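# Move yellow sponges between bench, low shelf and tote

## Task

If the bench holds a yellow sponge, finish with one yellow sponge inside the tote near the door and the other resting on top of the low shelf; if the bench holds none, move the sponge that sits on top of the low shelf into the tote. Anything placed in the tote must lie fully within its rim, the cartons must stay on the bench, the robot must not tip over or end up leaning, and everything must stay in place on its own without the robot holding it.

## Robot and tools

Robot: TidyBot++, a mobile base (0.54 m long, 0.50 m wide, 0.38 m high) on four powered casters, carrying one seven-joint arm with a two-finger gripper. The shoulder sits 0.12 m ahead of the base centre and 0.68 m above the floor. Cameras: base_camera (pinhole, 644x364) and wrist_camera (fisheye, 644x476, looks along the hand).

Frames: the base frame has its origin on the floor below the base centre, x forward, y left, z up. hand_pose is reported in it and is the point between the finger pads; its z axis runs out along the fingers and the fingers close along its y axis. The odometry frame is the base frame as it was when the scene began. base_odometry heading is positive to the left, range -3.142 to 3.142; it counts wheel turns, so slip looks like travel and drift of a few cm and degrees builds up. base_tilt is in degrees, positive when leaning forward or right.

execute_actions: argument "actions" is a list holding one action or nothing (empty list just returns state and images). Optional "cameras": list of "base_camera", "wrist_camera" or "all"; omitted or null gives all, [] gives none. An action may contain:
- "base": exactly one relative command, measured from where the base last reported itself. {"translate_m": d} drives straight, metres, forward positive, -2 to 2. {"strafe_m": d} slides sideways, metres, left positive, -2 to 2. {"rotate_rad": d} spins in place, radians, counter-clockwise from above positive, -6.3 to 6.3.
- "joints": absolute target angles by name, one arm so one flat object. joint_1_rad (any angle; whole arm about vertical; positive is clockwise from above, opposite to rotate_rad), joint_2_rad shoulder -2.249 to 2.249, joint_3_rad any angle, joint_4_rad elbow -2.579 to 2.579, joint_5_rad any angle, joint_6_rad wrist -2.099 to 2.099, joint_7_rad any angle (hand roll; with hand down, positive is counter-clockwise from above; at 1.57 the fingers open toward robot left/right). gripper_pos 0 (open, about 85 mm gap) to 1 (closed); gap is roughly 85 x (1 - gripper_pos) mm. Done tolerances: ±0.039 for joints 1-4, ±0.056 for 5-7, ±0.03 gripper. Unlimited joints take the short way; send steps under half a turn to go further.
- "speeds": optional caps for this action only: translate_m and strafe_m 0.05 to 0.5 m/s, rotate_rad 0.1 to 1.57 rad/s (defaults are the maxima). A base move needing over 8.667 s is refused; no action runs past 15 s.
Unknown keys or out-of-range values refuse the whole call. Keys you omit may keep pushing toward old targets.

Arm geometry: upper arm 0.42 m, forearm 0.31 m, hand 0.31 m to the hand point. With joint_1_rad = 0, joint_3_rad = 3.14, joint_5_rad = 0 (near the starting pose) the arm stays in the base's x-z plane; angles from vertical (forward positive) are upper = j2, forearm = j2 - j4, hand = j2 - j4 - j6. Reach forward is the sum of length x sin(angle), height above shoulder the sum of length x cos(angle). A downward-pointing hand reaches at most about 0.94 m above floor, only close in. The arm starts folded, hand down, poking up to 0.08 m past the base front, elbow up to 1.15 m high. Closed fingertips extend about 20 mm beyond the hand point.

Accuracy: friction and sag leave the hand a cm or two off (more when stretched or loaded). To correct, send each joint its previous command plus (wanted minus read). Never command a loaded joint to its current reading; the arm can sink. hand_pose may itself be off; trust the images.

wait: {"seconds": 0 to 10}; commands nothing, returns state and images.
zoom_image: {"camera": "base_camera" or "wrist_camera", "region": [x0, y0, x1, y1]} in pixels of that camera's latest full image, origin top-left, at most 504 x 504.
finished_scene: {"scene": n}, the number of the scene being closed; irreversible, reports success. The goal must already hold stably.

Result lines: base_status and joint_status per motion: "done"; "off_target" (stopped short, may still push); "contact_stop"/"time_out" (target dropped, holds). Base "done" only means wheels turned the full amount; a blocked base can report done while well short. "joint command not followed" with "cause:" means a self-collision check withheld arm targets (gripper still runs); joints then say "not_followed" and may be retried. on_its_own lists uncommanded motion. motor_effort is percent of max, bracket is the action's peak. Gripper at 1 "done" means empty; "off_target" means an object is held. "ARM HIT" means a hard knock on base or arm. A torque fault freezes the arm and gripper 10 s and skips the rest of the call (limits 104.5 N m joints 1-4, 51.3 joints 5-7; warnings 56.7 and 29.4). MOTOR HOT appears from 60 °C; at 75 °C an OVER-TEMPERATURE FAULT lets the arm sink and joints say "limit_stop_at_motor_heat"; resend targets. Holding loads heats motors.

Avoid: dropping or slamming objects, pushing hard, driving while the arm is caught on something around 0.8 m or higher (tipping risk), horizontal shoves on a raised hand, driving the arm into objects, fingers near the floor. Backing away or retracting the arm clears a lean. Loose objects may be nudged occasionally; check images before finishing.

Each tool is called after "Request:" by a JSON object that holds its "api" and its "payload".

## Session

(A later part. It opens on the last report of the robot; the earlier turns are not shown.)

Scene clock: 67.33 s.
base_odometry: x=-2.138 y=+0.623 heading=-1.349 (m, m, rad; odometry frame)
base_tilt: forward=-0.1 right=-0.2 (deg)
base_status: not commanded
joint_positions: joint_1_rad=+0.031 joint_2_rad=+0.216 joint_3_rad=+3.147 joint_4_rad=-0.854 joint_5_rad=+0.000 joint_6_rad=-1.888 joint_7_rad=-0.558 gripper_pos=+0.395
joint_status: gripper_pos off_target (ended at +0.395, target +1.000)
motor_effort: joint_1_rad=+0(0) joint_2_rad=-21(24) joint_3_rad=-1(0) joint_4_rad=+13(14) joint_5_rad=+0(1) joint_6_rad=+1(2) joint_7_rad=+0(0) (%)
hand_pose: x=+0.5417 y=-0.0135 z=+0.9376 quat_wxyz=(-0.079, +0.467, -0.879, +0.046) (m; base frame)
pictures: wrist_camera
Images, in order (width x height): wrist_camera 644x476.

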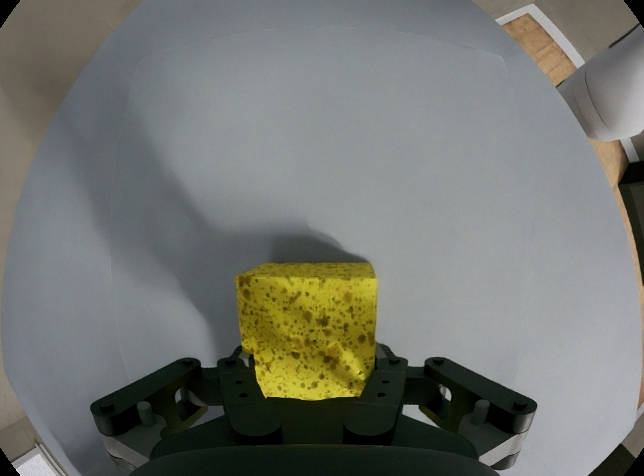

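Request:
{"api": "execute_actions", "payload": {"actions": [{"base":{"translate_m":-0.1},"joints":{"joint_2_rad":-0.3,"joint_6_rad":-2.0}}], "cameras": ["wrist_camera"]}}

Request:
{"api": "execute_actions", "payload": {"actions": [{"base":{"strafe_m":1.9},"joints":{"joint_7_rad":1.59}}], "cameras": []}}

Request:
{"api": "execute_actions", "payload": {"actions": [{"base":{"translate_m":1.9},"joints":{"joint_4_rad":-1.8,"joint_6_rad":-1.3}}], "cameras": []}}

Request:
{"api": "execute_actions", "payload": {"actions": [{"base":{"rotate_rad":1.0},"joints":{"joint_2_rad":0.6,"joint_4_rad":-1.5,"joint_6_rad":-0.9}}]}}

Scene clock: 69.23 s.
base_odometry: x=-2.160 y=+0.721 heading=-1.349 (m, m, rad; odometry frame)
base_tilt: forward=-0.1 right=-0.2 (deg)
base_status: done
joint_positions: joint_1_rad=+0.030 joint_2_rad=-0.300 joint_3_rad=+3.147 joint_4_rad=-0.860 joint_5_rad=+0.001 joint_6_rad=-1.981 joint_7_rad=-0.558 gripper_pos=+0.395
joint_status: all done
motor_effort: joint_1_rad=+0(1) joint_2_rad=-2(28) joint_3_rad=-1(2) joint_4_rad=+11(16) joint_5_rad=-1(1) joint_6_rad=+5(4) joint_7_rad=+0(0) (%)
hand_pose: x=+0.3376 y=-0.0071 z=+1.0934 quat_wxyz=(-0.257, +0.448, -0.844, +0.148) (m; base frame)
pictures: wrist_camera
Images, in order (width x height): wrist_camera 644x476.

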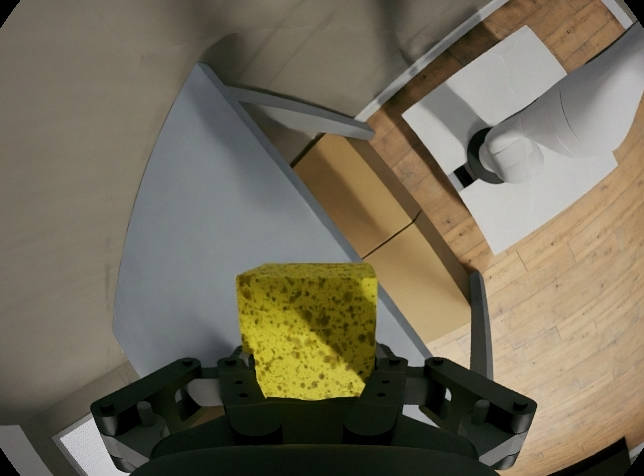

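Scene clock: 74.40 s.
base_odometry: x=-0.306 y=+1.140 heading=-1.349 (m, m, rad; odometry frame)
base_tilt: forward=-0.1 right=-0.2 (deg)
base_status: done
joint_positions: joint_1_rad=+0.030 joint_2_rad=-0.300 joint_3_rad=+3.147 joint_4_rad=-0.860 joint_5_rad=+0.001 joint_6_rad=-1.981 joint_7_rad=+1.568 gripper_pos=+0.395
joint_status: all done
motor_effort: joint_1_rad=+0(1) joint_2_rad=-1(3) joint_3_rad=+0(1) joint_4_rad=+11(11) joint_5_rad=+0(0) joint_6_rad=+5(5) joint_7_rad=+0(0) (%)
hand_pose: x=+0.3375 y=-0.0073 z=+1.0934 quat_wxyz=(+0.005, +0.955, -0.019, +0.296) (m; base frame)
pictures: none
No camera images: the call's "cameras" was empty. Leave "cameras" out to get every camera's image.

Scene clock: 79.57 s.
base_odometry: x=+0.113 y=-0.713 heading=-1.348 (m, m, rad; odometry frame)
base_tilt: forward=-0.1 right=-0.2 (deg)
base_status: done
joint_positions: joint_1_rad=+0.030 joint_2_rad=-0.298 joint_3_rad=+3.147 joint_4_rad=-1.786 joint_5_rad=+0.001 joint_6_rad=-1.316 joint_7_rad=+1.568 gripper_pos=+0.395
joint_status: all done
motor_effort: joint_1_rad=+0(0) joint_2_rad=-8(11) joint_3_rad=+0(0) joint_4_rad=+18(18) joint_5_rad=+1(0) joint_6_rad=+3(3) joint_7_rad=+0(0) (%)
hand_pose: x=+0.4117 y=-0.0095 z=+0.8163 quat_wxyz=(+0.003, +0.986, -0.019, +0.168) (m; base frame)
pictures: none
No camera images: the call's "cameras" was empty. Leave "cameras" out to get every camera's image.

Scene clock: 81.73 s.
base_odometry: x=+0.113 y=-0.713 heading=-0.349 (m, m, rad; odometry frame)
base_tilt: forward=-0.1 right=-0.2 (deg)
base_status: done
joint_positions: joint_1_rad=+0.017 joint_2_rad=+0.596 joint_3_rad=+3.146 joint_4_rad=-1.520 joint_5_rad=+0.003 joint_6_rad=-0.920 joint_7_rad=+1.568 gripper_pos=+0.395
joint_status: all done
motor_effort: joint_1_rad=+0(3) joint_2_rad=-36(37) joint_3_rad=-1(3) joint_4_rad=+14(18) joint_5_rad=+0(1) joint_6_rad=+1(2) joint_7_rad=+0(0) (%)
hand_pose: x=+0.6565 y=-0.0111 z=+0.5572 quat_wxyz=(+0.003, +0.999, -0.011, +0.052) (m; base frame)
pictures: base_camera, wrist_camera
Images, in order (width x height): base_camera 644x364, wrist_camera 644x476.

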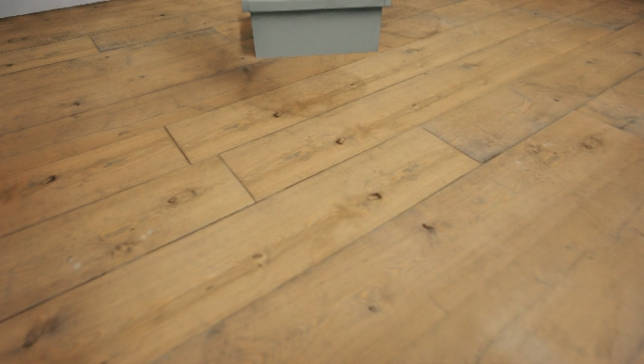

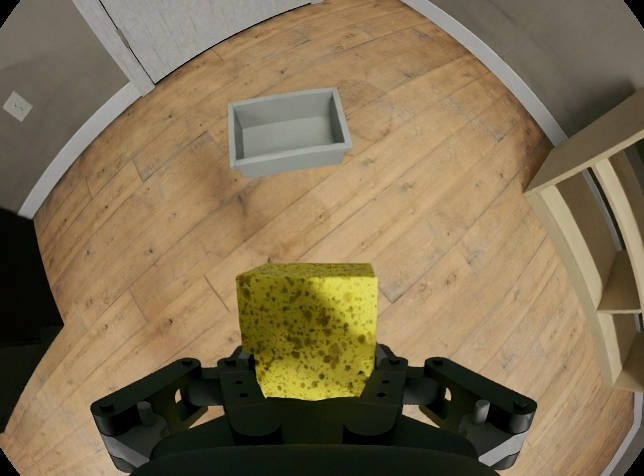

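Request:
{"api": "execute_actions", "payload": {"actions": [{"base":{"translate_m":0.51},"joints":{"joint_1_rad":-0.05,"joint_2_rad":1.21,"joint_4_rad":-1.65,"joint_6_rad":-0.27,"joint_7_rad":1.65}}]}}

Scene clock: 84.37 s.
base_odometry: x=+0.593 y=-0.887 heading=-0.348 (m, m, rad; odometry frame)
base_tilt: forward=-0.1 right=-0.2 (deg)
base_status: done
joint_positions: joint_1_rad=-0.026 joint_2_rad=+1.204 joint_3_rad=+3.146 joint_4_rad=-1.632 joint_5_rad=+0.003 joint_6_rad=-0.286 joint_7_rad=+1.606 gripper_pos=+0.395
joint_status: all done
motor_effort: joint_1_rad=+0(1) joint_2_rad=-40(44) joint_3_rad=-1(2) joint_4_rad=+5(15) joint_5_rad=+0(0) joint_6_rad=+0(2) joint_7_rad=+0(0) (%)
hand_pose: x=+0.6123 y=+0.0110 z=+0.2218 quat_wxyz=(+0.003, +0.999, +0.031, +0.010) (m; base frame)
pictures: base_camera, wrist_camera
Images, in order (width x height): base_camera 644x364, wrist_camera 644x476.

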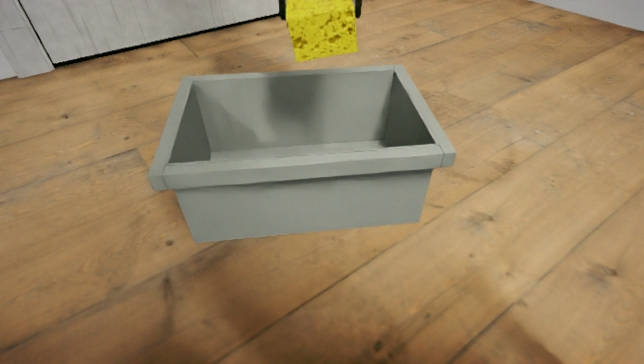

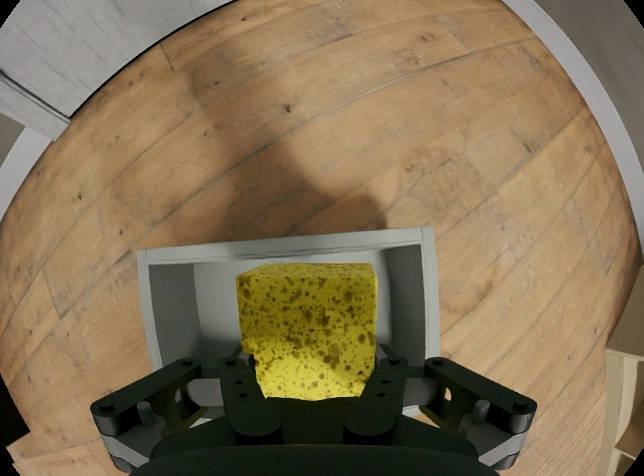

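Request:
{"api": "execute_actions", "payload": {"actions": [{"joints":{"joint_1_rad":-0.1,"joint_2_rad":1.575,"joint_4_rad":-1.36,"joint_6_rad":-0.18}}]}}

Scene clock: 89.90 s.
base_odometry: x=+0.593 y=-0.887 heading=-0.348 (m, m, rad; odometry frame)
base_tilt: forward=-0.1 right=-0.2 (deg)
base_status: not commanded
joint_positions: joint_1_rad=-0.077 joint_2_rad=+1.576 joint_3_rad=+3.146 joint_4_rad=-1.379 joint_5_rad=+0.003 joint_6_rad=-0.201 joint_7_rad=+1.606 gripper_pos=+0.395
joint_status: all done
motor_effort: joint_1_rad=+0(0) joint_2_rad=-41(43) joint_3_rad=-2(2) joint_4_rad=+3(5) joint_5_rad=+0(0) joint_6_rad=+0(1) joint_7_rad=+0(0) (%)
hand_pose: x=+0.5923 y=+0.0349 z=+0.0594 quat_wxyz=(+0.003, +0.998, +0.057, -0.007) (m; base frame)
pictures: base_camera, wrist_camera
Images, in order (width x height): base_camera 644x364, wrist_camera 644x476.

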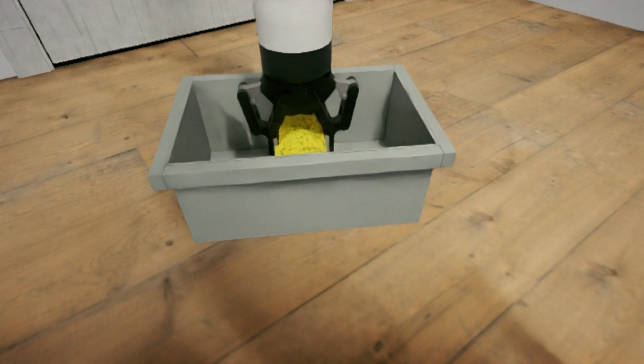

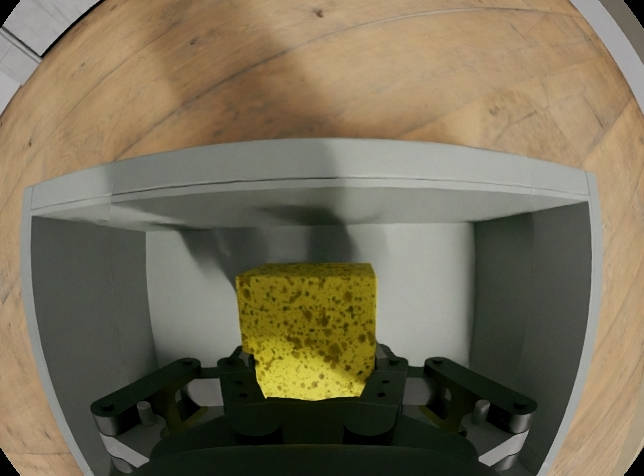

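Request:
{"api": "execute_actions", "payload": {"actions": [{"joints":{"joint_2_rad":1.615,"joint_4_rad":-1.31}}], "cameras": []}}

Request:
{"api": "execute_actions", "payload": {"actions": [{"joints":{"gripper_pos":0}}], "cameras": []}}

Request:
{"api": "execute_actions", "payload": {"actions": [{"joints":{"joint_2_rad":0.4,"joint_4_rad":-2.0,"joint_6_rad":-0.4}}]}}

Scene clock: 90.73 s.
base_odometry: x=+0.593 y=-0.887 heading=-0.348 (m, m, rad; odometry frame)
base_tilt: forward=-0.1 right=-0.2 (deg)
base_status: not commanded
joint_positions: joint_1_rad=-0.077 joint_2_rad=+1.604 joint_3_rad=+3.146 joint_4_rad=-1.323 joint_5_rad=+0.003 joint_6_rad=-0.200 joint_7_rad=+1.606 gripper_pos=+0.395
joint_status: all done
motor_effort: joint_1_rad=+0(0) joint_2_rad=-41(42) joint_3_rad=-2(2) joint_4_rad=+4(6) joint_5_rad=+0(0) joint_6_rad=+1(1) joint_7_rad=+0(0) (%)
hand_pose: x=+0.6100 y=+0.0363 z=+0.0494 quat_wxyz=(+0.002, +0.998, +0.058, +0.008) (m; base frame)
pictures: none
No camera images: the call's "cameras" was empty. Leave "cameras" out to get every camera's image.

Scene clock: 91.83 s.
base_odometry: x=+0.593 y=-0.887 heading=-0.348 (m, m, rad; odometry frame)
base_tilt: forward=-0.1 right=-0.2 (deg)
base_status: not commanded
joint_positions: joint_1_rad=-0.077 joint_2_rad=+1.604 joint_3_rad=+3.146 joint_4_rad=-1.323 joint_5_rad=+0.003 joint_6_rad=-0.200 joint_7_rad=+1.606 gripper_pos=+0.000
joint_status: all done
motor_effort: joint_1_rad=+0(0) joint_2_rad=-41(41) joint_3_rad=-2(1) joint_4_rad=+4(4) joint_5_rad=+0(0) joint_6_rad=+0(1) joint_7_rad=+0(0) (%)
hand_pose: x=+0.6100 y=+0.0363 z=+0.0494 quat_wxyz=(+0.002, +0.998, +0.058, +0.008) (m; base frame)
pictures: none
No camera images: the call's "cameras" was empty. Leave "cameras" out to get every camera's image.

Scene clock: 94.33 s.
base_odometry: x=+0.593 y=-0.887 heading=-0.348 (m, m, rad; odometry frame)
base_tilt: forward=-0.1 right=-0.2 (deg)
base_status: not commanded
joint_positions: joint_1_rad=-0.077 joint_2_rad=+0.407 joint_3_rad=+3.146 joint_4_rad=-1.982 joint_5_rad=+0.003 joint_6_rad=-0.379 joint_7_rad=+1.606 gripper_pos=+0.000
joint_status: all done
motor_effort: joint_1_rad=-1(0) joint_2_rad=-28(45) joint_3_rad=-1(2) joint_4_rad=+13(13) joint_5_rad=+0(0) joint_6_rad=+4(3) joint_7_rad=-1(0) (%)
hand_pose: x=+0.6126 y=+0.0368 z=+0.5487 quat_wxyz=(-0.002, +0.981, +0.054, +0.185) (m; base frame)
pictures: base_camera, wrist_camera
Images, in order (width x height): base_camera 644x364, wrist_camera 644x476.

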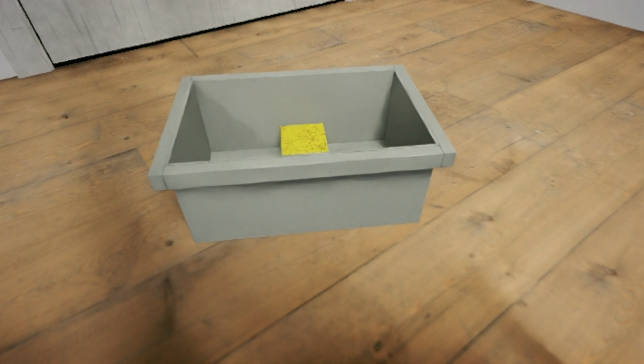

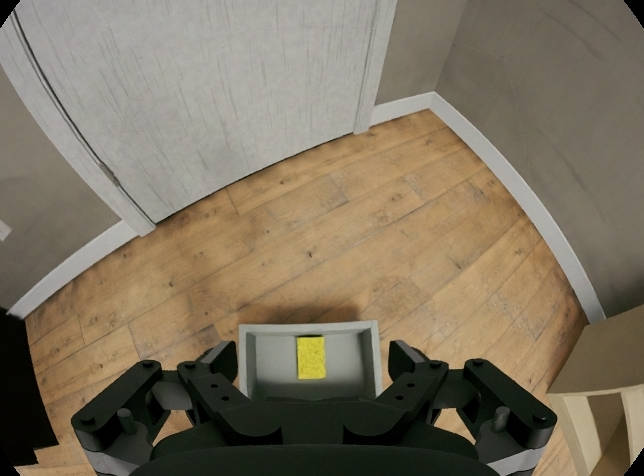

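Request:
{"api": "execute_actions", "payload": {"actions": [{"joints":{"joint_1_rad":0.5,"joint_2_rad":0}}], "cameras": ["wrist_camera"]}}

Scene clock: 96.77 s.
base_odometry: x=+0.593 y=-0.887 heading=-0.348 (m, m, rad; odometry frame)
base_tilt: forward=-0.1 right=-0.2 (deg)
base_status: not commanded
joint_positions: joint_1_rad=+0.481 joint_2_rad=+0.009 joint_3_rad=+3.147 joint_4_rad=-1.982 joint_5_rad=+0.003 joint_6_rad=-0.379 joint_7_rad=+1.606 gripper_pos=+0.000
joint_status: all done
motor_effort: joint_1_rad=+0(1) joint_2_rad=-20(30) joint_3_rad=-1(2) joint_4_rad=+18(18) joint_5_rad=+0(0) joint_6_rad=+6(6) joint_7_rad=+0(0) (%)
hand_pose: x=+0.5684 y=-0.2364 z=+0.7510 quat_wxyz=(+0.098, +0.903, -0.206, +0.363) (m; base frame)
pictures: wrist_camera
Images, in order (width x height): wrist_camera 644x476.

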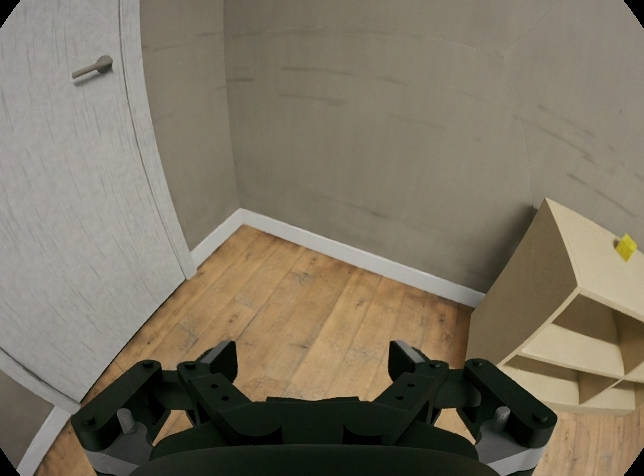

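Request:
{"api": "finished_scene", "payload": {"scene": 1}}

The scene is finished: the task was done.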